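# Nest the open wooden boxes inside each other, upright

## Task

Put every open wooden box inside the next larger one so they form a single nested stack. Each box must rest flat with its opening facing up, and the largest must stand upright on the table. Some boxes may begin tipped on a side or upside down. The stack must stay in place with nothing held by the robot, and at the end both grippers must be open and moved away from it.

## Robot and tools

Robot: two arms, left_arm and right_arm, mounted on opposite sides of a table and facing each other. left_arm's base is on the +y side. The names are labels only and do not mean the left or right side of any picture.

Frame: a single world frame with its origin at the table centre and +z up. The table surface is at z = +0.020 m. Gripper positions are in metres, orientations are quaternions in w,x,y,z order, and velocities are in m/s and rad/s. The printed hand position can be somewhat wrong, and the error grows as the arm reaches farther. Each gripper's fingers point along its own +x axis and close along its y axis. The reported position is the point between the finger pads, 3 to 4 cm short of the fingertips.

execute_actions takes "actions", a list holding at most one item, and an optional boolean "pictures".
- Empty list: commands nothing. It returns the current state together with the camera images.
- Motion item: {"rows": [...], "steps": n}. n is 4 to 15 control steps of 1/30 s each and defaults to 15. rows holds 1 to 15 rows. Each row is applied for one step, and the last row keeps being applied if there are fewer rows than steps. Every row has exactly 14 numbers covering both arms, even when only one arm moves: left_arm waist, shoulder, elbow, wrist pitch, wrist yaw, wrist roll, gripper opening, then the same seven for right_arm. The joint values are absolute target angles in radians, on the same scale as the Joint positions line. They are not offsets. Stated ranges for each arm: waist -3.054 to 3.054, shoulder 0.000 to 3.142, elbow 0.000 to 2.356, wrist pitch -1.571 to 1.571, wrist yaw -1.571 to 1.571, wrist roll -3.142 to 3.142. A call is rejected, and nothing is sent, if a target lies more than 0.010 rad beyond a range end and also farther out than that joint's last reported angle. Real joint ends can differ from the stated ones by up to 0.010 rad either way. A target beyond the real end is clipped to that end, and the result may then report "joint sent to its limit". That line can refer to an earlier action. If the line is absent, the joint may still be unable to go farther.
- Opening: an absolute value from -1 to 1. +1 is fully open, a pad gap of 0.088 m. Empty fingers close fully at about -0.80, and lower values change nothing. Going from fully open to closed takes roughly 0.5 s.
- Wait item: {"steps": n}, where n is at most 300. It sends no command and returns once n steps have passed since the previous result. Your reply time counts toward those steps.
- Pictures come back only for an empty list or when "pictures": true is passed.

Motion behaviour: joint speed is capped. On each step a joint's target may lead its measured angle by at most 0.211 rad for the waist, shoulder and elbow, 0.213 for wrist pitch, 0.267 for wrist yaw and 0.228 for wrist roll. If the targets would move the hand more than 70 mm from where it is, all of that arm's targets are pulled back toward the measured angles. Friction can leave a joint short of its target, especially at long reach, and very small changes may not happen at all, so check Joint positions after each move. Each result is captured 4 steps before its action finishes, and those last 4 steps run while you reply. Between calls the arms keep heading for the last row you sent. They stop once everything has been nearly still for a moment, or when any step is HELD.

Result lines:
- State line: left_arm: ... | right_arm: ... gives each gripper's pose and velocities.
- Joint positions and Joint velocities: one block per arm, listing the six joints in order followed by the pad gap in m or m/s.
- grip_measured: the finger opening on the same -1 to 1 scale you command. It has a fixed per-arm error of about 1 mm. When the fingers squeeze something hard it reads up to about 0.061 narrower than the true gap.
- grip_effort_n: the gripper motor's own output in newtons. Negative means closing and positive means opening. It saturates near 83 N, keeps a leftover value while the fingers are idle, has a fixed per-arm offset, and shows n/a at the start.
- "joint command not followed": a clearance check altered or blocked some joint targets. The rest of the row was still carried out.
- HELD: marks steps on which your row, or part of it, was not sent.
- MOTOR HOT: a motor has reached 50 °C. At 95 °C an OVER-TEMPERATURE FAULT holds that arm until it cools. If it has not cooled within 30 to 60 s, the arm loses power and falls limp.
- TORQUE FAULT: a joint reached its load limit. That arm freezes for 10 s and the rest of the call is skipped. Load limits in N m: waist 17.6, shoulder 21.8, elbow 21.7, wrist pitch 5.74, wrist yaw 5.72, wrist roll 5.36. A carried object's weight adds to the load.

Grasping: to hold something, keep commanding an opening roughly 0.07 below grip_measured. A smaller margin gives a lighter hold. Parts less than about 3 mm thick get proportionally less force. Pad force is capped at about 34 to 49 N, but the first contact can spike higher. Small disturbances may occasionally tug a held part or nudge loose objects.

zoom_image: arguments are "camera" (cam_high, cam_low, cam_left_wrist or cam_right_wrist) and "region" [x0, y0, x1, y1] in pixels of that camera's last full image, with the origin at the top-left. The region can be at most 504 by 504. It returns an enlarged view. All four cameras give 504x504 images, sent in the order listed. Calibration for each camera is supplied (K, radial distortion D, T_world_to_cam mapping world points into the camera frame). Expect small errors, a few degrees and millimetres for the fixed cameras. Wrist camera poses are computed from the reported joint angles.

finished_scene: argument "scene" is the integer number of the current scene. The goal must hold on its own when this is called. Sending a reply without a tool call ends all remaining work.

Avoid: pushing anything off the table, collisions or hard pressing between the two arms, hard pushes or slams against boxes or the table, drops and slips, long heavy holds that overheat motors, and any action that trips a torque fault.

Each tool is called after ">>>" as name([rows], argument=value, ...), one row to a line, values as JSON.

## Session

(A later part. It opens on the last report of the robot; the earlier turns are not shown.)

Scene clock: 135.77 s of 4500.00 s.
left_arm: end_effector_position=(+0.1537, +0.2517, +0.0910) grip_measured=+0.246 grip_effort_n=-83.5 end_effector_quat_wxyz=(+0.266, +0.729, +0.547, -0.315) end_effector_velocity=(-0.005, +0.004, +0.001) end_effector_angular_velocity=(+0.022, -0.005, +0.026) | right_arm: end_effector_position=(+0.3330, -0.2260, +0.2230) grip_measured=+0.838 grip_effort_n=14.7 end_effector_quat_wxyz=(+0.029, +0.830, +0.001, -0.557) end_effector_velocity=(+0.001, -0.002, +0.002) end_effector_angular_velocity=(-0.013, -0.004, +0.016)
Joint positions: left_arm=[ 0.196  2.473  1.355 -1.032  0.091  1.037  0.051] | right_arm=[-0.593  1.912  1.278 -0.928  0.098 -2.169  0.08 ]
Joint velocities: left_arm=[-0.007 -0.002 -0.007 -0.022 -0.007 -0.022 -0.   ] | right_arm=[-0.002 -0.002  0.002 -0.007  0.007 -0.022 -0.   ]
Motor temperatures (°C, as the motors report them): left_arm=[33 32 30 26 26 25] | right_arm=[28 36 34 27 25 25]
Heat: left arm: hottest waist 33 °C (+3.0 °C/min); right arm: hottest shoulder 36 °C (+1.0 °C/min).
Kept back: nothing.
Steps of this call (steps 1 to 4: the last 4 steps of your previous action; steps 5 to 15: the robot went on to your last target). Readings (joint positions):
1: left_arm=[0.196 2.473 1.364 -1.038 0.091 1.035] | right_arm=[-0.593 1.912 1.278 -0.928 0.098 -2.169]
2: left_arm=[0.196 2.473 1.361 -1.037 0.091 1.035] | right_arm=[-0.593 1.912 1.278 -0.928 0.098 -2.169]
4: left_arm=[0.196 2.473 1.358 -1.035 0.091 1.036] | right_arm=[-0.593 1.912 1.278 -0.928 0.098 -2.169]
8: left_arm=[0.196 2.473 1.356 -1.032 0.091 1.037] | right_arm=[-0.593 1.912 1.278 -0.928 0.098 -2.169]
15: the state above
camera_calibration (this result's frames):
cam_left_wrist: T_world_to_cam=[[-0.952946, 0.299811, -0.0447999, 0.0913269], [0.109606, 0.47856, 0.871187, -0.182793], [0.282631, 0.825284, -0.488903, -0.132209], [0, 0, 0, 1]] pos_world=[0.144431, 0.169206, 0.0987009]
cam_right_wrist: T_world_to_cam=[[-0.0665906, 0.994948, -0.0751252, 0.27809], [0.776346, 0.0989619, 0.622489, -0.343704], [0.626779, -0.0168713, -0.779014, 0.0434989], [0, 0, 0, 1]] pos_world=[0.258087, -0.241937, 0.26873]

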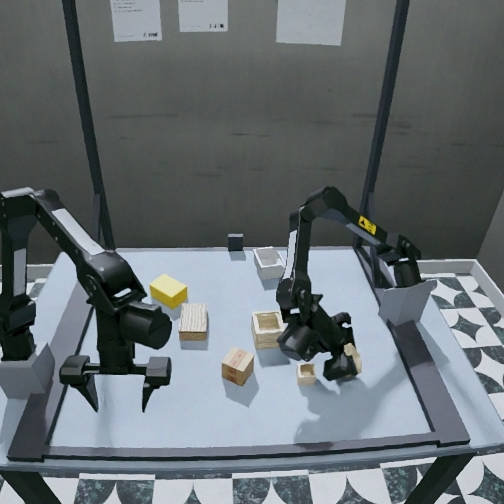

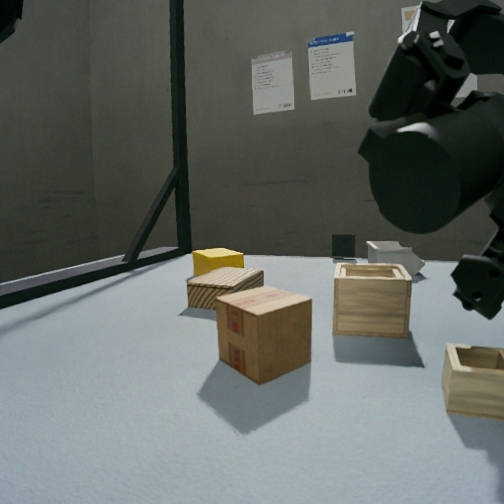

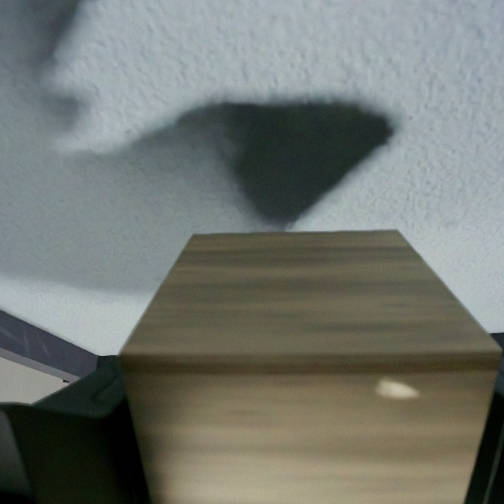

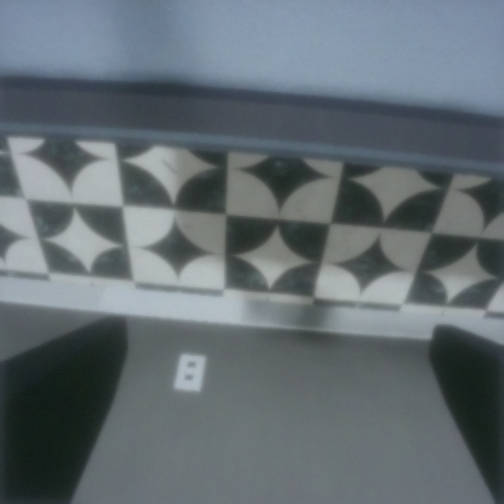

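>>> execute_actions([
  {"rows":[[0.20,2.515,1.35,-1.0,0.09,1.04,0.17,-0.593,1.912,1.278,-0.928,0.098,-2.169,0.84]],"steps":15},
])

>>> execute_actions([
  {"rows":[[0.20,2.515,1.35,-1.0,0.09,1.04,1.0,-0.593,1.912,1.278,-0.928,0.098,-2.169,0.84]],"steps":15},
])

>>> execute_actions([
  {"rows":[[0.15,2.30,1.45,-1.30,0.09,1.04,1.0,-0.593,1.912,1.278,-0.928,0.098,-2.169,0.84]],"steps":15},
])

>>> execute_actions([
  {"rows":[[0.3,1.9,1.3,-1.1,0.5,0.6,1.0,-0.593,1.912,1.278,-0.928,0.098,-2.169,0.84]],"steps":15},
])

>>> execute_actions([
  {"steps":15},
], pictures=true)

Scene clock: 136.37 s of 4500.00 s.
left_arm: end_effector_position=(+0.1595, +0.2562, +0.0825) grip_measured=+0.246 grip_effort_n=-83.5 end_effector_quat_wxyz=(+0.266, +0.728, +0.549, -0.314) end_effector_velocity=(+0.001, +0.001, -0.001) end_effector_angular_velocity=(+0.007, -0.000, -0.011) | right_arm: end_effector_position=(+0.3330, -0.2260, +0.2230) grip_measured=+0.838 grip_effort_n=14.7 end_effector_quat_wxyz=(+0.029, +0.830, +0.001, -0.557) end_effector_velocity=(+0.001, -0.002, +0.000) end_effector_angular_velocity=(-0.012, -0.002, +0.001)
Joint positions: left_arm=[ 0.196  2.504  1.353 -1.003  0.091  1.037  0.051] | right_arm=[-0.593  1.912  1.278 -0.928  0.098 -2.169  0.08 ]
Joint velocities: left_arm=[-0.002  0.002 -0.002  0.007 -0.007  0.007 -0.   ] | right_arm=[-0.002  0.002  0.002 -0.007  0.007 -0.007 -0.   ]
Motor temperatures (°C, as the motors report them): left_arm=[33 32 29 26 26 25] | right_arm=[28 36 34 27 25 25]
Heat: left arm: hottest waist 33 °C (+3.0 °C/min); right arm: hottest shoulder 36 °C (+1.0 °C/min).
Steps of this call (steps 1 to 7: the robot went on to your last target; steps 8 to 18: the first 11 steps of this action). Readings (joint positions):
8: left_arm=[0.196 2.474 1.354 -1.029 0.091 1.037] | right_arm=[-0.593 1.912 1.278 -0.928 0.098 -2.169]
9: left_arm=[0.196 2.478 1.354 -1.022 0.091 1.037] | right_arm=[-0.593 1.912 1.278 -0.928 0.098 -2.169]
11: left_arm=[0.196 2.487 1.354 -1.011 0.091 1.037] | right_arm=[-0.593 1.912 1.278 -0.928 0.098 -2.169]
15: left_arm=[0.196 2.502 1.353 -1.005 0.091 1.037] | right_arm=[-0.593 1.912 1.278 -0.928 0.098 -2.169]
18: the state above

Scene clock: 136.87 s of 4500.00 s.
left_arm: end_effector_position=(+0.1598, +0.2561, +0.0824) grip_measured=+0.958 grip_effort_n=15.6 end_effector_quat_wxyz=(+0.266, +0.728, +0.548, -0.314) end_effector_velocity=(-0.003, +0.003, +0.003) end_effector_angular_velocity=(+0.033, +0.001, -0.006) | right_arm: end_effector_position=(+0.3330, -0.2260, +0.2230) grip_measured=+0.838 grip_effort_n=14.7 end_effector_quat_wxyz=(+0.029, +0.830, +0.001, -0.557) end_effector_velocity=(+0.003, +0.003, +0.001) end_effector_angular_velocity=(+0.027, -0.005, -0.007)
Joint positions: left_arm=[ 0.196  2.504  1.353 -1.001  0.091  1.037  0.086] | right_arm=[-0.593  1.912  1.278 -0.928  0.098 -2.169  0.08 ]
Joint velocities: left_arm=[-0.007 -0.007 -0.002 -0.022 -0.022  0.007  0.019] | right_arm=[-0.007 -0.002 -0.002  0.022 -0.007  0.007 -0.   ]
Motor temperatures (°C, as the motors report them): left_arm=[33 32 29 26 26 25] | right_arm=[28 36 34 27 25 25]
Heat: left arm: hottest waist 33 °C (+3.0 °C/min); right arm: hottest shoulder 36 °C (+1.0 °C/min).
Steps of this call (steps 1 to 4: the last 4 steps of your previous action; steps 5 to 15: the first 11 steps of this action). Readings (joint positions):
5: left_arm=[0.196 2.504 1.353 -1.002 0.091 1.037] | right_arm=[-0.593 1.912 1.278 -0.928 0.098 -2.169]
6: left_arm=[0.196 2.504 1.353 -1.002 0.091 1.037] | right_arm=[-0.593 1.912 1.278 -0.928 0.098 -2.169]
8: left_arm=[0.196 2.504 1.353 -1.001 0.091 1.037] | right_arm=[-0.593 1.912 1.278 -0.928 0.098 -2.169]
12: left_arm=[0.196 2.504 1.353 -1.001 0.091 1.037] | right_arm=[-0.593 1.912 1.278 -0.928 0.098 -2.169]
15: the state above

Scene clock: 137.37 s of 4500.00 s.
left_arm: end_effector_position=(+0.1053, +0.2133, +0.1421) grip_measured=+1.000 grip_effort_n=15.6 end_effector_quat_wxyz=(+0.251, +0.742, +0.534, -0.317) end_effector_velocity=(-0.031, +0.021, +0.018) end_effector_angular_velocity=(+0.109, +0.064, +0.096) | right_arm: end_effector_position=(+0.3330, -0.2260, +0.2230) grip_measured=+0.838 grip_effort_n=15.1 end_effector_quat_wxyz=(+0.029, +0.830, +0.001, -0.557) end_effector_velocity=(-0.004, -0.006, -0.001) end_effector_angular_velocity=(-0.016, +0.018, +0.000)
Joint positions: left_arm=[ 0.15   2.309  1.448 -1.273  0.091  1.037  0.088] | right_arm=[-0.593  1.912  1.278 -0.928  0.098 -2.169  0.08 ]
Joint velocities: left_arm=[-0.002 -0.027 -0.002 -0.183 -0.007  0.007  0.   ] | right_arm=[-0.002 -0.007 -0.007 -0.022 -0.007 -0.007 -0.   ]
Motor temperatures (°C, as the motors report them): left_arm=[33 32 29 26 26 25] | right_arm=[28 36 34 27 25 25]
Heat: left arm: hottest waist 33 °C (+3.0 °C/min); right arm: hottest shoulder 36 °C (+1.0 °C/min).
Steps of this call (steps 1 to 4: the last 4 steps of your previous action; steps 5 to 15: the first 11 steps of this action). Readings (joint positions):
5: left_arm=[0.195 2.497 1.358 -1.012 0.091 1.037] | right_arm=[-0.593 1.912 1.278 -0.928 0.098 -2.169]
6: left_arm=[0.191 2.485 1.368 -1.053 0.091 1.037] | right_arm=[-0.593 1.912 1.278 -0.928 0.098 -2.169]
8: left_arm=[0.178 2.439 1.385 -1.134 0.091 1.037] | right_arm=[-0.593 1.912 1.278 -0.928 0.098 -2.169]
12: left_arm=[0.154 2.334 1.436 -1.241 0.091 1.037] | right_arm=[-0.593 1.912 1.278 -0.928 0.098 -2.169]
15: the state above

Scene clock: 137.87 s of 4500.00 s.
left_arm: end_effector_position=(+0.0610, +0.1552, +0.2080) grip_measured=+1.000 grip_effort_n=15.6 end_effector_quat_wxyz=(+0.545, +0.561, +0.471, -0.408) end_effector_velocity=(-0.096, -0.076, +0.092) end_effector_angular_velocity=(-0.506, -0.102, -0.011) | right_arm: end_effector_position=(+0.3330, -0.2260, +0.2230) grip_measured=+0.838 grip_effort_n=15.6 end_effector_quat_wxyz=(+0.029, +0.830, +0.001, -0.557) end_effector_velocity=(-0.002, -0.003, -0.002) end_effector_angular_velocity=(-0.008, +0.013, +0.003)
Joint positions: left_arm=[ 0.295  1.936  1.323 -1.112  0.469  0.645  0.088] | right_arm=[-0.593  1.912  1.278 -0.928  0.098 -2.169  0.08 ]
Joint velocities: left_arm=[-0.007 -0.462 -0.027  0.066  0.242 -0.344  0.   ] | right_arm=[-0.002 -0.002 -0.007 -0.007 -0.007 -0.007 -0.   ]
Motor temperatures (°C, as the motors report them): left_arm=[33 32 29 26 26 25] | right_arm=[28 36 34 27 25 25]
Heat: left arm: hottest waist 33 °C (+3.0 °C/min); right arm: hottest shoulder 36 °C (+1.0 °C/min).
Steps of this call (steps 1 to 4: the last 4 steps of your previous action; steps 5 to 15: the first 11 steps of this action). Readings (joint positions):
5: left_arm=[0.155 2.292 1.434 -1.270 0.118 1.013] | right_arm=[-0.593 1.912 1.278 -0.928 0.098 -2.169]
6: left_arm=[0.173 2.260 1.400 -1.218 0.187 0.961] | right_arm=[-0.593 1.912 1.278 -0.928 0.098 -2.169]
8: left_arm=[0.226 2.185 1.352 -1.179 0.295 0.863] | right_arm=[-0.593 1.912 1.278 -0.928 0.098 -2.169]
12: left_arm=[0.292 2.018 1.324 -1.125 0.427 0.697] | right_arm=[-0.593 1.912 1.278 -0.928 0.098 -2.169]
15: the state above

Scene clock: 138.37 s of 4500.00 s.
left_arm: end_effector_position=(+0.0550, +0.1537, +0.2091) grip_measured=+1.000 grip_effort_n=15.6 end_effector_quat_wxyz=(+0.558, +0.543, +0.474, -0.411) end_effector_velocity=(-0.000, -0.001, -0.001) end_effector_angular_velocity=(+0.003, -0.008, -0.002) | right_arm: end_effector_position=(+0.3330, -0.2260, +0.2230) grip_measured=+0.838 grip_effort_n=15.1 end_effector_quat_wxyz=(+0.029, +0.830, +0.001, -0.557) end_effector_velocity=(+0.000, +0.001, +0.000) end_effector_angular_velocity=(+0.013, +0.002, -0.006)
Joint positions: left_arm=[ 0.295  1.913  1.305 -1.102  0.495  0.604  0.088] | right_arm=[-0.593  1.912  1.278 -0.928  0.098 -2.169  0.08 ]
Joint velocities: left_arm=[-0.007 -0.002 -0.002  0.007 -0.007 -0.007  0.   ] | right_arm=[-0.002 -0.002 -0.002  0.007 -0.007  0.007 -0.   ]
Motor temperatures (°C, as the motors report them): left_arm=[33 32 29 26 26 25] | right_arm=[28 36 34 27 25 25]
Heat: left arm: hottest waist 33 °C (+3.0 °C/min); right arm: hottest shoulder 36 °C (+1.0 °C/min).
Kept back: nothing.
Steps of this call (steps 1 to 4: the last 4 steps of your previous action; steps 5 to 15: the robot went on to your last target). Readings (joint positions):
1: left_arm=[0.295 1.924 1.321 -1.109 0.476 0.635] | right_arm=[-0.593 1.912 1.278 -0.928 0.098 -2.169]
2: left_arm=[0.295 1.918 1.319 -1.108 0.481 0.628] | right_arm=[-0.593 1.912 1.278 -0.928 0.098 -2.169]
4: left_arm=[0.295 1.916 1.313 -1.106 0.487 0.617] | right_arm=[-0.593 1.912 1.278 -0.928 0.098 -2.169]
8: left_arm=[0.295 1.915 1.305 -1.104 0.493 0.608] | right_arm=[-0.593 1.912 1.278 -0.928 0.098 -2.169]
15: the state above
camera_calibration (this result's frames):
cam_left_wrist: T_world_to_cam=[[-0.969225, -0.0401369, -0.242883, 0.126498], [-0.129288, 0.922594, 0.363463, -0.176955], [0.209494, 0.383679, -0.89939, 0.191984], [0, 0, 0, 1]] pos_world=[0.0595073, 0.0946748, 0.267709]
cam_right_wrist: T_world_to_cam=[[-0.0665906, 0.994948, -0.0751252, 0.27809], [0.776346, 0.0989619, 0.622489, -0.343704], [0.626779, -0.0168713, -0.779014, 0.0434989], [0, 0, 0, 1]] pos_world=[0.258087, -0.241937, 0.26873]

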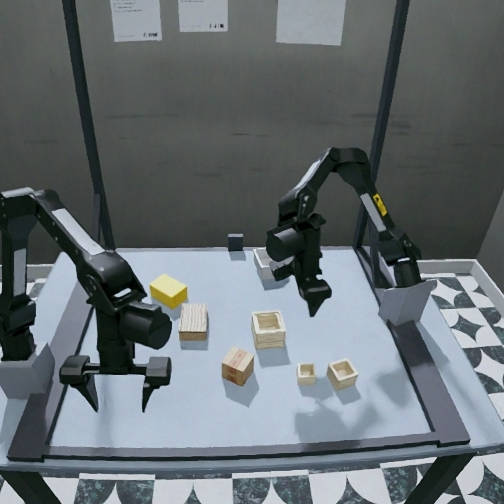

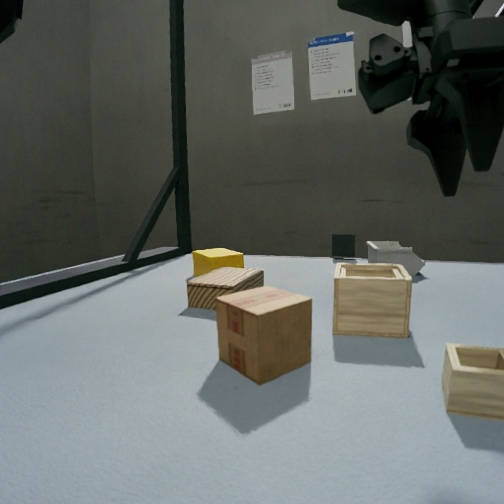

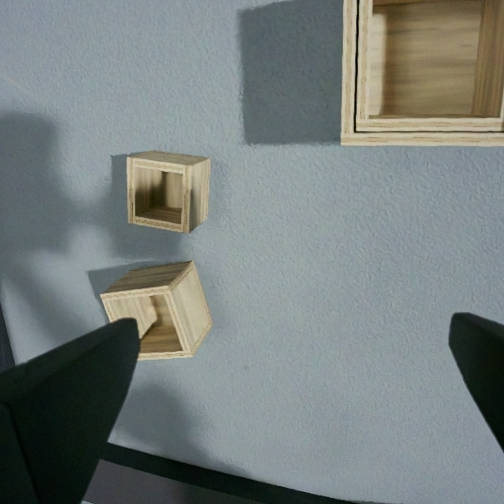

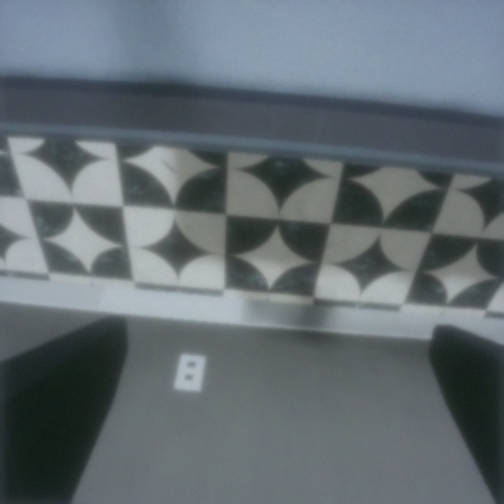

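>>> execute_actions([
  {"rows":[[0.56,2.20,0.92,-0.60,0.55,1.36,0.0,-0.593,1.912,1.278,-0.928,0.098,-2.169,0.84]],"steps":15},
])

>>> execute_actions([
  {"steps":25},
], pictures=true)

Scene clock: 139.03 s of 4500.00 s.
left_arm: end_effector_position=(+0.1358, +0.2450, +0.1473) grip_measured=+0.067 grip_effort_n=-17.0 end_effector_quat_wxyz=(+0.524, +0.535, +0.474, -0.463) end_effector_velocity=(+0.120, +0.269, -0.214) end_effector_angular_velocity=(+0.019, +0.127, -0.933) | right_arm: end_effector_position=(+0.3330, -0.2260, +0.2230) grip_measured=+0.838 grip_effort_n=15.1 end_effector_quat_wxyz=(+0.029, +0.830, +0.001, -0.557) end_effector_velocity=(+0.000, +0.001, +0.000) end_effector_angular_velocity=(+0.008, +0.003, +0.008)
Joint positions: left_arm=[ 0.514  2.135  1.02  -0.766  0.536  0.952  0.042] | right_arm=[-0.593  1.912  1.278 -0.928  0.098 -2.169  0.08 ]
Joint velocities: left_arm=[ 0.432  0.559 -0.901  1.179  0.007  1.429 -0.029] | right_arm=[-0.002 -0.002 -0.002  0.007 -0.007 -0.007 -0.   ]
Motor temperatures (°C, as the motors report them): left_arm=[33 32 30 26 26 25] | right_arm=[28 36 34 27 25 25]
Heat: left arm: hottest waist 33 °C (+3.0 °C/min); right arm: hottest shoulder 36 °C (+1.0 °C/min).
Steps of this call (steps 1 to 9: the robot went on to your last target; steps 10 to 20: the first 11 steps of this action). Readings (joint positions):
10: left_arm=[0.299 1.918 1.295 -1.089 0.503 0.615] | right_arm=[-0.593 1.912 1.278 -0.928 0.098 -2.169]
11: left_arm=[0.313 1.927 1.276 -1.057 0.516 0.646] | right_arm=[-0.593 1.912 1.278 -0.928 0.098 -2.169]
13: left_arm=[0.361 1.965 1.235 -1.004 0.520 0.699] | right_arm=[-0.593 1.912 1.278 -0.928 0.098 -2.169]
17: left_arm=[0.460 2.072 1.122 -0.889 0.527 0.819] | right_arm=[-0.593 1.912 1.278 -0.928 0.098 -2.169]
20: the state above

Scene clock: 139.87 s of 4500.00 s.
left_arm: end_effector_position=(+0.1503, +0.2671, +0.1257) grip_measured=+0.003 grip_effort_n=-18.4 end_effector_quat_wxyz=(+0.427, +0.621, +0.365, -0.547) end_effector_velocity=(+0.000, +0.003, -0.002) end_effector_angular_velocity=(+0.025, -0.013, -0.026) | right_arm: end_effector_position=(+0.3330, -0.2260, +0.2230) grip_measured=+0.838 grip_effort_n=15.6 end_effector_quat_wxyz=(+0.029, +0.830, +0.001, -0.557) end_effector_velocity=(-0.000, -0.000, -0.001) end_effector_angular_velocity=(+0.004, +0.005, +0.006)
Joint positions: left_arm=[ 0.555  2.191  0.925 -0.602  0.546  1.356  0.039] | right_arm=[-0.593  1.912  1.278 -0.928  0.098 -2.169  0.08 ]
Joint velocities: left_arm=[-0.007 -0.002 -0.007  0.007 -0.022  0.022 -0.   ] | right_arm=[-0.002 -0.002 -0.007  0.007 -0.007 -0.007 -0.   ]
Motor temperatures (°C, as the motors report them): left_arm=[33 32 30 26 26 25] | right_arm=[28 36 34 27 25 25]
Heat: left arm: hottest waist 33 °C (+3.0 °C/min); right arm: hottest shoulder 36 °C (+1.0 °C/min).
Kept back: nothing.
Steps of this call (steps 1 to 4: the last 4 steps of your previous action; steps 5 to 25: the robot went on to your last target). Readings (joint positions):
1: left_arm=[0.527 2.153 0.993 -0.728 0.536 1.001] | right_arm=[-0.593 1.912 1.278 -0.928 0.098 -2.169]
2: left_arm=[0.537 2.168 0.973 -0.699 0.537 1.050] | right_arm=[-0.593 1.912 1.278 -0.928 0.098 -2.169]
4: left_arm=[0.546 2.183 0.948 -0.660 0.540 1.147] | right_arm=[-0.593 1.912 1.278 -0.928 0.098 -2.169]
8: left_arm=[0.551 2.186 0.935 -0.620 0.545 1.286] | right_arm=[-0.593 1.912 1.278 -0.928 0.098 -2.169]
25: the state above
camera_calibration (this result's frames):
cam_left_wrist: T_world_to_cam=[[-0.903781, 0.39785, -0.157785, 0.0656843], [0.321389, 0.874324, 0.363684, -0.293795], [0.282647, 0.27798, -0.918062, 0.0730767], [0, 0, 0, 1]] pos_world=[0.133132, 0.210426, 0.184302]
cam_right_wrist: T_world_to_cam=[[-0.0665906, 0.994948, -0.0751252, 0.27809], [0.776346, 0.0989619, 0.622489, -0.343704], [0.626779, -0.0168713, -0.779014, 0.0434989], [0, 0, 0, 1]] pos_world=[0.258087, -0.241937, 0.26873]

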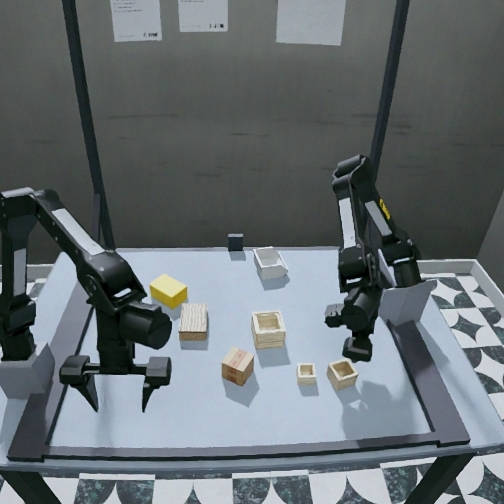

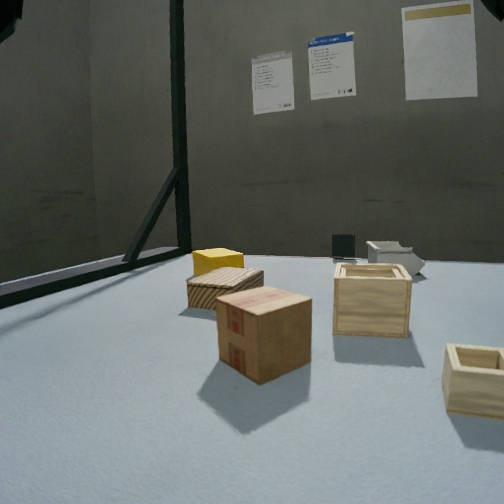

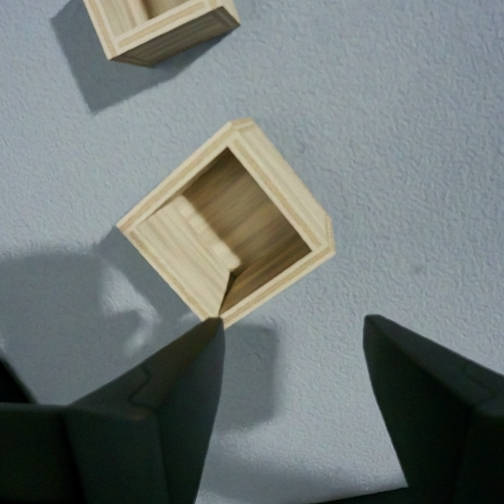

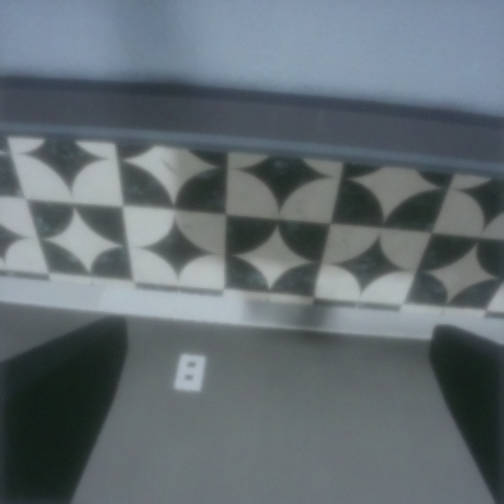

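>>> execute_actions([
  {"rows":[[0.555,2.19,0.925,-0.60,0.546,0.65,0.0,-0.593,1.912,1.278,-0.928,0.098,-2.169,0.84]],"steps":15},
])

>>> execute_actions([
  {"steps":15},
], pictures=true)

Scene clock: 141.07 s of 4500.00 s.
left_arm: end_effector_position=(+0.1505, +0.2671, +0.1258) grip_measured=+0.003 grip_effort_n=-18.8 end_effector_quat_wxyz=(+0.571, +0.492, +0.491, -0.437) end_effector_velocity=(-0.002, -0.002, +0.000) end_effector_angular_velocity=(-0.199, +0.028, +1.428) | right_arm: end_effector_position=(+0.3330, -0.2260, +0.2230) grip_measured=+0.838 grip_effort_n=14.7 end_effector_quat_wxyz=(+0.029, +0.830, +0.001, -0.557) end_effector_velocity=(-0.003, -0.002, -0.002) end_effector_angular_velocity=(-0.004, +0.012, -0.006)
Joint positions: left_arm=[ 0.556  2.191  0.925 -0.602  0.546  0.843  0.039] | right_arm=[-0.593  1.912  1.278 -0.928  0.098 -2.169  0.08 ]
Joint velocities: left_arm=[-0.002 -0.002  0.002 -0.007  0.007 -1.443 -0.   ] | right_arm=[ 0.002 -0.002 -0.007 -0.007 -0.007  0.007  0.   ]
Motor temperatures (°C, as the motors report them): left_arm=[33 32 30 26 26 25] | right_arm=[28 36 34 27 25 25]
Heat: left arm: hottest waist 33 °C (+3.0 °C/min); right arm: hottest shoulder 36 °C (+1.0 °C/min).
Steps of this call (steps 1 to 25: the robot went on to your last target; steps 26 to 36: the first 11 steps of this action). Readings (joint positions):
26: left_arm=[0.556 2.191 0.925 -0.602 0.546 1.333] | right_arm=[-0.593 1.912 1.278 -0.928 0.098 -2.169]
27: left_arm=[0.556 2.191 0.925 -0.602 0.546 1.281] | right_arm=[-0.593 1.912 1.278 -0.928 0.098 -2.169]
29: left_arm=[0.556 2.191 0.925 -0.602 0.546 1.184] | right_arm=[-0.593 1.912 1.278 -0.928 0.098 -2.169]
33: left_arm=[0.556 2.191 0.925 -0.602 0.546 0.989] | right_arm=[-0.593 1.912 1.278 -0.928 0.098 -2.169]
36: the state above

Scene clock: 141.57 s of 4500.00 s.
left_arm: end_effector_position=(+0.1505, +0.2671, +0.1258) grip_measured=+0.003 grip_effort_n=-18.4 end_effector_quat_wxyz=(+0.614, +0.437, +0.530, -0.389) end_effector_velocity=(-0.003, +0.006, -0.002) end_effector_angular_velocity=(+0.023, +0.008, +0.067) | right_arm: end_effector_position=(+0.3330, -0.2260, +0.2230) grip_measured=+0.838 grip_effort_n=15.6 end_effector_quat_wxyz=(+0.029, +0.830, +0.001, -0.557) end_effector_velocity=(-0.001, -0.002, -0.000) end_effector_angular_velocity=(-0.004, +0.010, +0.004)
Joint positions: left_arm=[ 0.556  2.191  0.925 -0.602  0.546  0.656  0.039] | right_arm=[-0.593  1.912  1.278 -0.928  0.098 -2.169  0.08 ]
Joint velocities: left_arm=[-0.002  0.002 -0.002 -0.022 -0.022 -0.051 -0.   ] | right_arm=[-0.002 -0.002 -0.002 -0.007 -0.007 -0.007 -0.   ]
Motor temperatures (°C, as the motors report them): left_arm=[33 32 30 26 26 25] | right_arm=[28 36 34 27 25 25]
Heat: left arm: hottest waist 33 °C (+2.0 °C/min); right arm: hottest shoulder 36 °C (+1.0 °C/min).
Kept back: nothing.
Steps of this call (steps 1 to 4: the last 4 steps of your previous action; steps 5 to 15: the robot went on to your last target). Readings (joint positions):
1: left_arm=[0.556 2.191 0.925 -0.602 0.546 0.799] | right_arm=[-0.593 1.912 1.278 -0.928 0.098 -2.169]
2: left_arm=[0.556 2.191 0.925 -0.602 0.546 0.763] | right_arm=[-0.593 1.912 1.278 -0.928 0.098 -2.169]
4: left_arm=[0.556 2.191 0.925 -0.602 0.546 0.717] | right_arm=[-0.593 1.912 1.278 -0.928 0.098 -2.169]
8: left_arm=[0.556 2.191 0.925 -0.602 0.546 0.675] | right_arm=[-0.593 1.912 1.278 -0.928 0.098 -2.169]
15: the state above
camera_calibration (this result's frames):
cam_left_wrist: T_world_to_cam=[[-0.945708, -0.286317, -0.153814, 0.254424], [-0.319299, 0.906829, 0.275152, -0.194979], [0.0607018, 0.309326, -0.949017, 0.102034], [0, 0, 0, 1]] pos_world=[0.172161, 0.218097, 0.189614]
cam_right_wrist: T_world_to_cam=[[-0.0665906, 0.994948, -0.0751252, 0.27809], [0.776346, 0.0989619, 0.622489, -0.343704], [0.626779, -0.0168713, -0.779014, 0.0434989], [0, 0, 0, 1]] pos_world=[0.258087, -0.241937, 0.26873]

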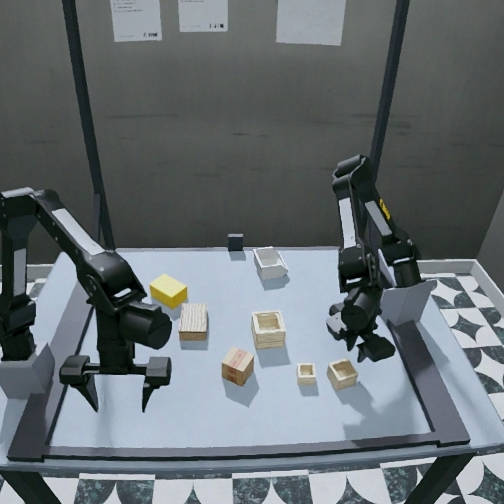

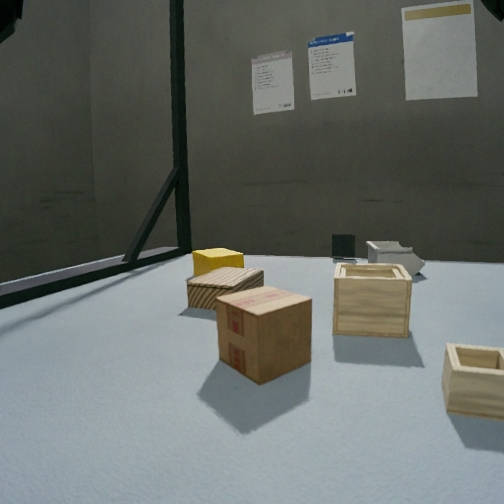

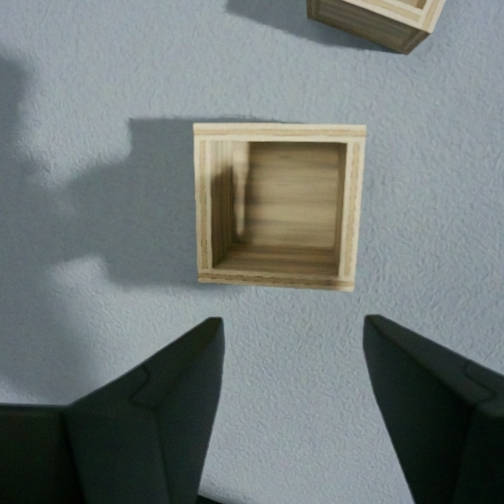

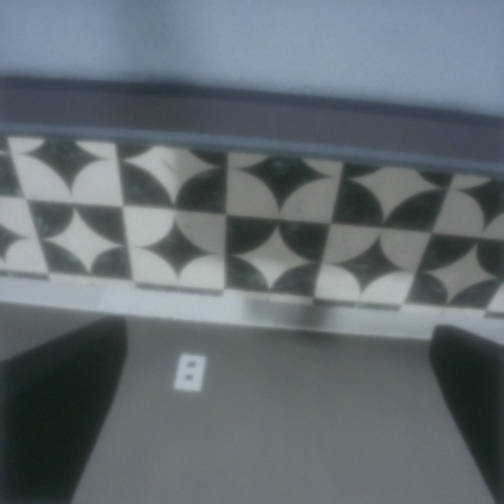

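>>> execute_actions([
  {"rows":[[0.445,2.29,1.03,-0.60,0.56,0.54,0.0,-0.593,1.912,1.278,-0.928,0.098,-2.169,0.84]],"steps":15},
])

>>> execute_actions([
  {"steps":12},
], pictures=true)

Scene clock: 142.33 s of 4500.00 s.
left_arm: end_effector_position=(+0.1540, +0.2415, +0.1035) grip_measured=+0.003 grip_effort_n=-18.4 end_effector_quat_wxyz=(+0.602, +0.440, +0.549, -0.377) end_effector_velocity=(+0.012, -0.003, -0.003) end_effector_angular_velocity=(+0.008, -0.020, +0.061) | right_arm: end_effector_position=(+0.3330, -0.2260, +0.2230) grip_measured=+0.838 grip_effort_n=15.1 end_effector_quat_wxyz=(+0.029, +0.830, +0.001, -0.557) end_effector_velocity=(+0.000, +0.001, +0.000) end_effector_angular_velocity=(+0.008, +0.003, +0.008)
Joint positions: left_arm=[ 0.448  2.275  1.017 -0.598  0.556  0.549  0.039] | right_arm=[-0.593  1.912  1.278 -0.928  0.098 -2.169  0.08 ]
Joint velocities: left_arm=[-0.002  0.042  0.042  0.007 -0.022 -0.066 -0.   ] | right_arm=[-0.002 -0.002 -0.002  0.007 -0.007 -0.007 -0.   ]
Motor temperatures (°C, as the motors report them): left_arm=[33 32 30 26 26 25] | right_arm=[28 36 34 27 25 25]
Heat: left arm: hottest waist 33 °C (+2.0 °C/min); right arm: hottest shoulder 36 °C (+1.0 °C/min).
Steps of this call (steps 1 to 12: the robot went on to your last target; steps 13 to 23: the first 11 steps of this action). Readings (joint positions):
13: left_arm=[0.552 2.197 0.932 -0.604 0.546 0.641] | right_arm=[-0.593 1.912 1.278 -0.928 0.098 -2.169]
14: left_arm=[0.537 2.212 0.949 -0.607 0.546 0.615] | right_arm=[-0.593 1.912 1.278 -0.928 0.098 -2.169]
16: left_arm=[0.494 2.245 0.985 -0.597 0.550 0.585] | right_arm=[-0.593 1.912 1.278 -0.928 0.098 -2.169]
20: left_arm=[0.450 2.268 1.011 -0.598 0.556 0.557] | right_arm=[-0.593 1.912 1.278 -0.928 0.098 -2.169]
23: the state above

Scene clock: 142.73 s of 4500.00 s.
left_arm: end_effector_position=(+0.1547, +0.2405, +0.1028) grip_measured=+0.003 grip_effort_n=-18.8 end_effector_quat_wxyz=(+0.603, +0.439, +0.550, -0.376) end_effector_velocity=(+0.001, -0.002, -0.000) end_effector_angular_velocity=(+0.002, -0.011, +0.010) | right_arm: end_effector_position=(+0.3330, -0.2260, +0.2230) grip_measured=+0.838 grip_effort_n=15.1 end_effector_quat_wxyz=(+0.029, +0.830, +0.001, -0.557) end_effector_velocity=(-0.000, -0.005, -0.000) end_effector_angular_velocity=(-0.018, +0.005, -0.016)
Joint positions: left_arm=[ 0.446  2.28   1.022 -0.598  0.556  0.543  0.039] | right_arm=[-0.593  1.912  1.278 -0.928  0.098 -2.169  0.08 ]
Joint velocities: left_arm=[-0.007 -0.002  0.002  0.007 -0.007 -0.022 -0.   ] | right_arm=[-0.002  0.002  0.002 -0.022  0.007  0.007 -0.   ]
Motor temperatures (°C, as the motors report them): left_arm=[33 32 30 26 26 25] | right_arm=[28 36 34 27 25 25]
Heat: left arm: hottest waist 33 °C (+2.0 °C/min); right arm: hottest shoulder 36 °C (+1.0 °C/min).
Kept back: nothing.
Steps of this call (steps 1 to 4: the last 4 steps of your previous action; steps 5 to 12: the robot went on to your last target). Readings (joint positions):
1: left_arm=[0.448 2.276 1.018 -0.598 0.556 0.548] | right_arm=[-0.593 1.912 1.278 -0.928 0.098 -2.169]
2: left_arm=[0.448 2.277 1.019 -0.598 0.556 0.547] | right_arm=[-0.593 1.912 1.278 -0.928 0.098 -2.169]
4: left_arm=[0.448 2.278 1.021 -0.598 0.556 0.545] | right_arm=[-0.593 1.912 1.278 -0.928 0.098 -2.169]
8: left_arm=[0.446 2.280 1.022 -0.598 0.556 0.544] | right_arm=[-0.593 1.912 1.278 -0.928 0.098 -2.169]
12: the state above
camera_calibration (this result's frames):
cam_left_wrist: T_world_to_cam=[[-0.942456, -0.301769, -0.143915, 0.249483], [-0.3329, 0.886793, 0.320588, -0.161], [0.0308797, 0.35005, -0.936222, 0.0817475], [0, 0, 0, 1]] pos_world=[0.179006, 0.189444, 0.164053]
cam_right_wrist: T_world_to_cam=[[-0.0665906, 0.994948, -0.0751252, 0.27809], [0.776346, 0.0989619, 0.622489, -0.343704], [0.626779, -0.0168713, -0.779014, 0.0434989], [0, 0, 0, 1]] pos_world=[0.258087, -0.241937, 0.26873]

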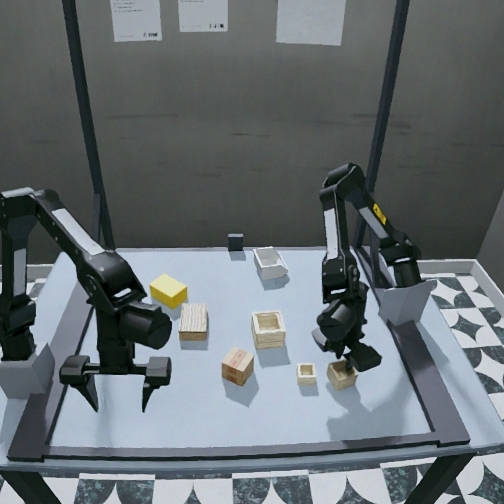

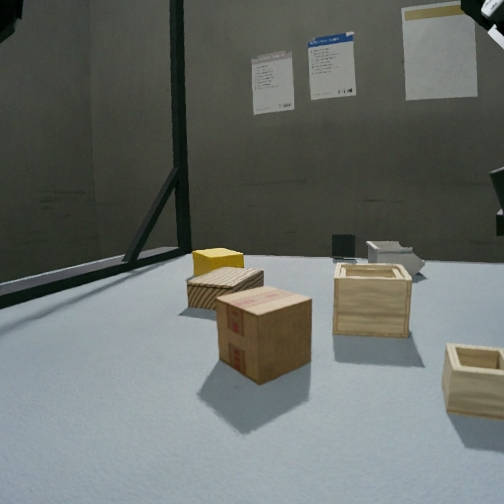

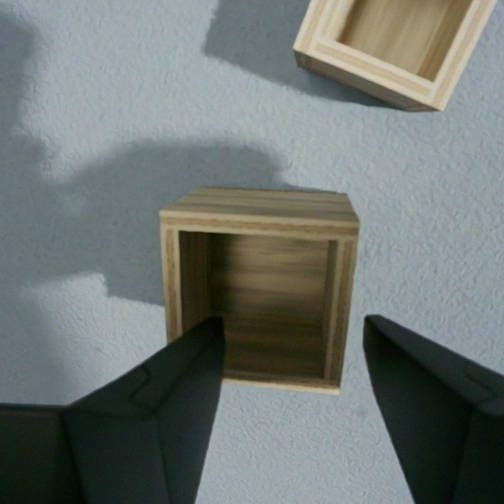

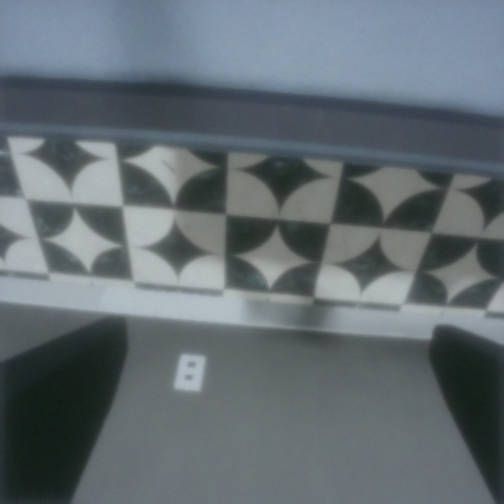

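>>> execute_actions([
  {"rows":[[0.445,2.37,1.055,-0.545,0.56,0.55,0.0,-0.593,1.912,1.278,-0.928,0.098,-2.169,0.84]],"steps":15},
])

>>> execute_actions([
  {"steps":10},
], pictures=true)

Scene clock: 143.27 s of 4500.00 s.
left_arm: end_effector_position=(+0.1685, +0.2432, +0.0884) grip_measured=+0.003 grip_effort_n=-18.4 end_effector_quat_wxyz=(+0.601, +0.438, +0.552, -0.377) end_effector_velocity=(+0.009, -0.009, +0.003) end_effector_angular_velocity=(-0.013, -0.031, -0.019) | right_arm: end_effector_position=(+0.3330, -0.2260, +0.2230) grip_measured=+0.838 grip_effort_n=14.7 end_effector_quat_wxyz=(+0.029, +0.830, +0.001, -0.557) end_effector_velocity=(-0.000, -0.003, +0.000) end_effector_angular_velocity=(-0.009, +0.011, +0.013)
Joint positions: left_arm=[ 0.445  2.357  1.046 -0.55   0.559  0.546  0.039] | right_arm=[-0.593  1.912  1.278 -0.928  0.098 -2.169  0.08 ]
Joint velocities: left_arm=[-0.002  0.007  0.027  0.022 -0.007 -0.007 -0.   ] | right_arm=[-0.007 -0.002 -0.002 -0.007 -0.007 -0.022 -0.   ]
Motor temperatures (°C, as the motors report them): left_arm=[33 32 30 26 26 25] | right_arm=[28 36 34 27 25 25]
Heat: left arm: hottest waist 33 °C (+2.0 °C/min); right arm: hottest shoulder 36 °C (+1.0 °C/min).
Steps of this call (steps 1 to 5: the robot went on to your last target; steps 6 to 16: the first 11 steps of this action). Readings (joint positions):
6: left_arm=[0.446 2.287 1.025 -0.598 0.556 0.543] | right_arm=[-0.593 1.912 1.278 -0.928 0.098 -2.169]
7: left_arm=[0.445 2.299 1.031 -0.586 0.558 0.543] | right_arm=[-0.593 1.912 1.278 -0.928 0.098 -2.169]
9: left_arm=[0.445 2.328 1.043 -0.564 0.559 0.543] | right_arm=[-0.593 1.912 1.278 -0.928 0.098 -2.169]
13: left_arm=[0.445 2.354 1.044 -0.555 0.559 0.546] | right_arm=[-0.593 1.912 1.278 -0.928 0.098 -2.169]
16: the state above

Scene clock: 143.60 s of 4500.00 s.
left_arm: end_effector_position=(+0.1693, +0.2429, +0.0881) grip_measured=+0.003 grip_effort_n=-18.8 end_effector_quat_wxyz=(+0.601, +0.439, +0.551, -0.378) end_effector_velocity=(-0.000, +0.002, +0.001) end_effector_angular_velocity=(+0.020, -0.012, -0.006) | right_arm: end_effector_position=(+0.3330, -0.2260, +0.2230) grip_measured=+0.838 grip_effort_n=15.1 end_effector_quat_wxyz=(+0.029, +0.830, +0.001, -0.557) end_effector_velocity=(-0.001, -0.002, -0.000) end_effector_angular_velocity=(-0.010, +0.011, +0.017)
Joint positions: left_arm=[ 0.445  2.359  1.048 -0.547  0.559  0.547  0.039] | right_arm=[-0.593  1.912  1.278 -0.928  0.098 -2.169  0.08 ]
Joint velocities: left_arm=[-0.002 -0.007 -0.002 -0.007 -0.022  0.007 -0.   ] | right_arm=[-0.002 -0.002 -0.002 -0.007 -0.007 -0.022 -0.   ]
Motor temperatures (°C, as the motors report them): left_arm=[33 32 30 26 26 25] | right_arm=[28 36 34 27 25 25]
Heat: left arm: hottest waist 33 °C (+2.0 °C/min); right arm: hottest shoulder 36 °C (+1.0 °C/min).
Kept back: nothing.
Steps of this call (steps 1 to 4: the last 4 steps of your previous action; steps 5 to 10: the robot went on to your last target). Readings (joint positions):
1: left_arm=[0.445 2.357 1.047 -0.549 0.559 0.547] | right_arm=[-0.593 1.912 1.278 -0.928 0.098 -2.169]
2: left_arm=[0.445 2.357 1.047 -0.549 0.559 0.547] | right_arm=[-0.593 1.912 1.278 -0.928 0.098 -2.169]
4: left_arm=[0.445 2.358 1.048 -0.548 0.559 0.547] | right_arm=[-0.593 1.912 1.278 -0.928 0.098 -2.169]
8: left_arm=[0.445 2.359 1.048 -0.548 0.559 0.547] | right_arm=[-0.593 1.912 1.278 -0.928 0.098 -2.169]
10: the state above
camera_calibration (this result's frames):
cam_left_wrist: T_world_to_cam=[[-0.943769, -0.299507, -0.139985, 0.261158], [-0.329427, 0.887676, 0.32173, -0.154357], [0.0279009, 0.349753, -0.936426, 0.0672549], [0, 0, 0, 1]] pos_world=[0.193747, 0.191715, 0.149199]
cam_right_wrist: T_world_to_cam=[[-0.0665906, 0.994948, -0.0751252, 0.27809], [0.776346, 0.0989619, 0.622489, -0.343704], [0.626779, -0.0168713, -0.779014, 0.0434989], [0, 0, 0, 1]] pos_world=[0.258087, -0.241937, 0.26873]

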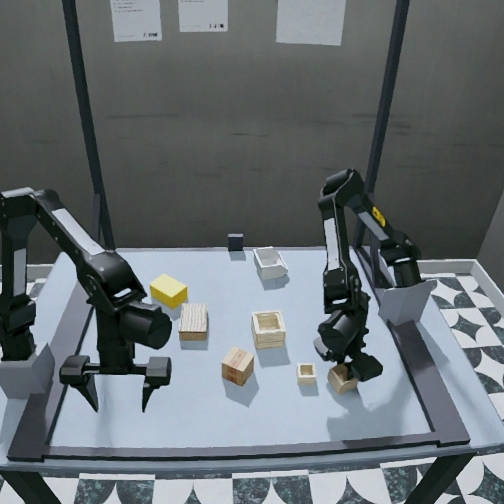

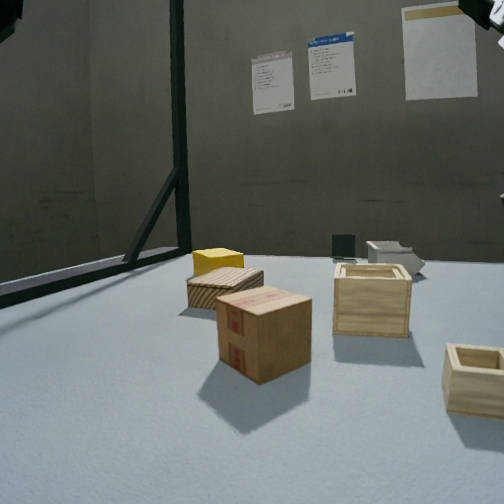

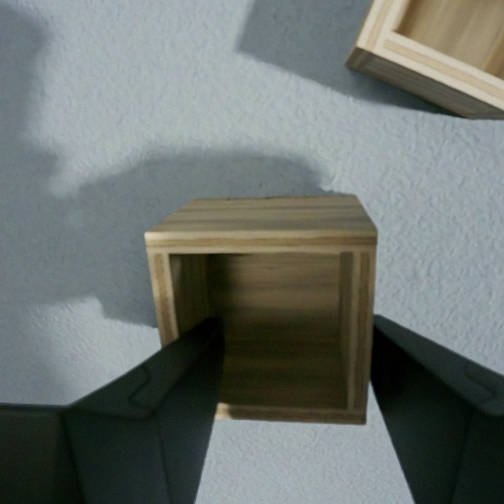

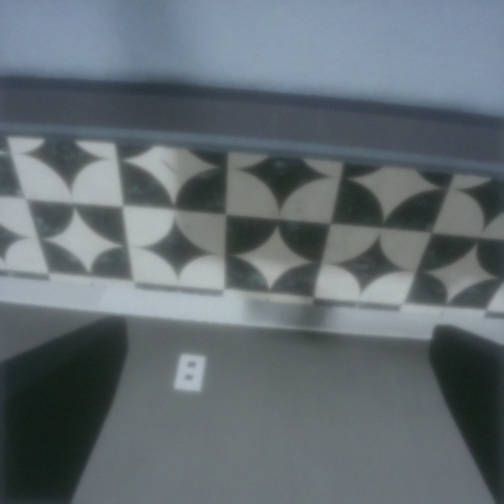

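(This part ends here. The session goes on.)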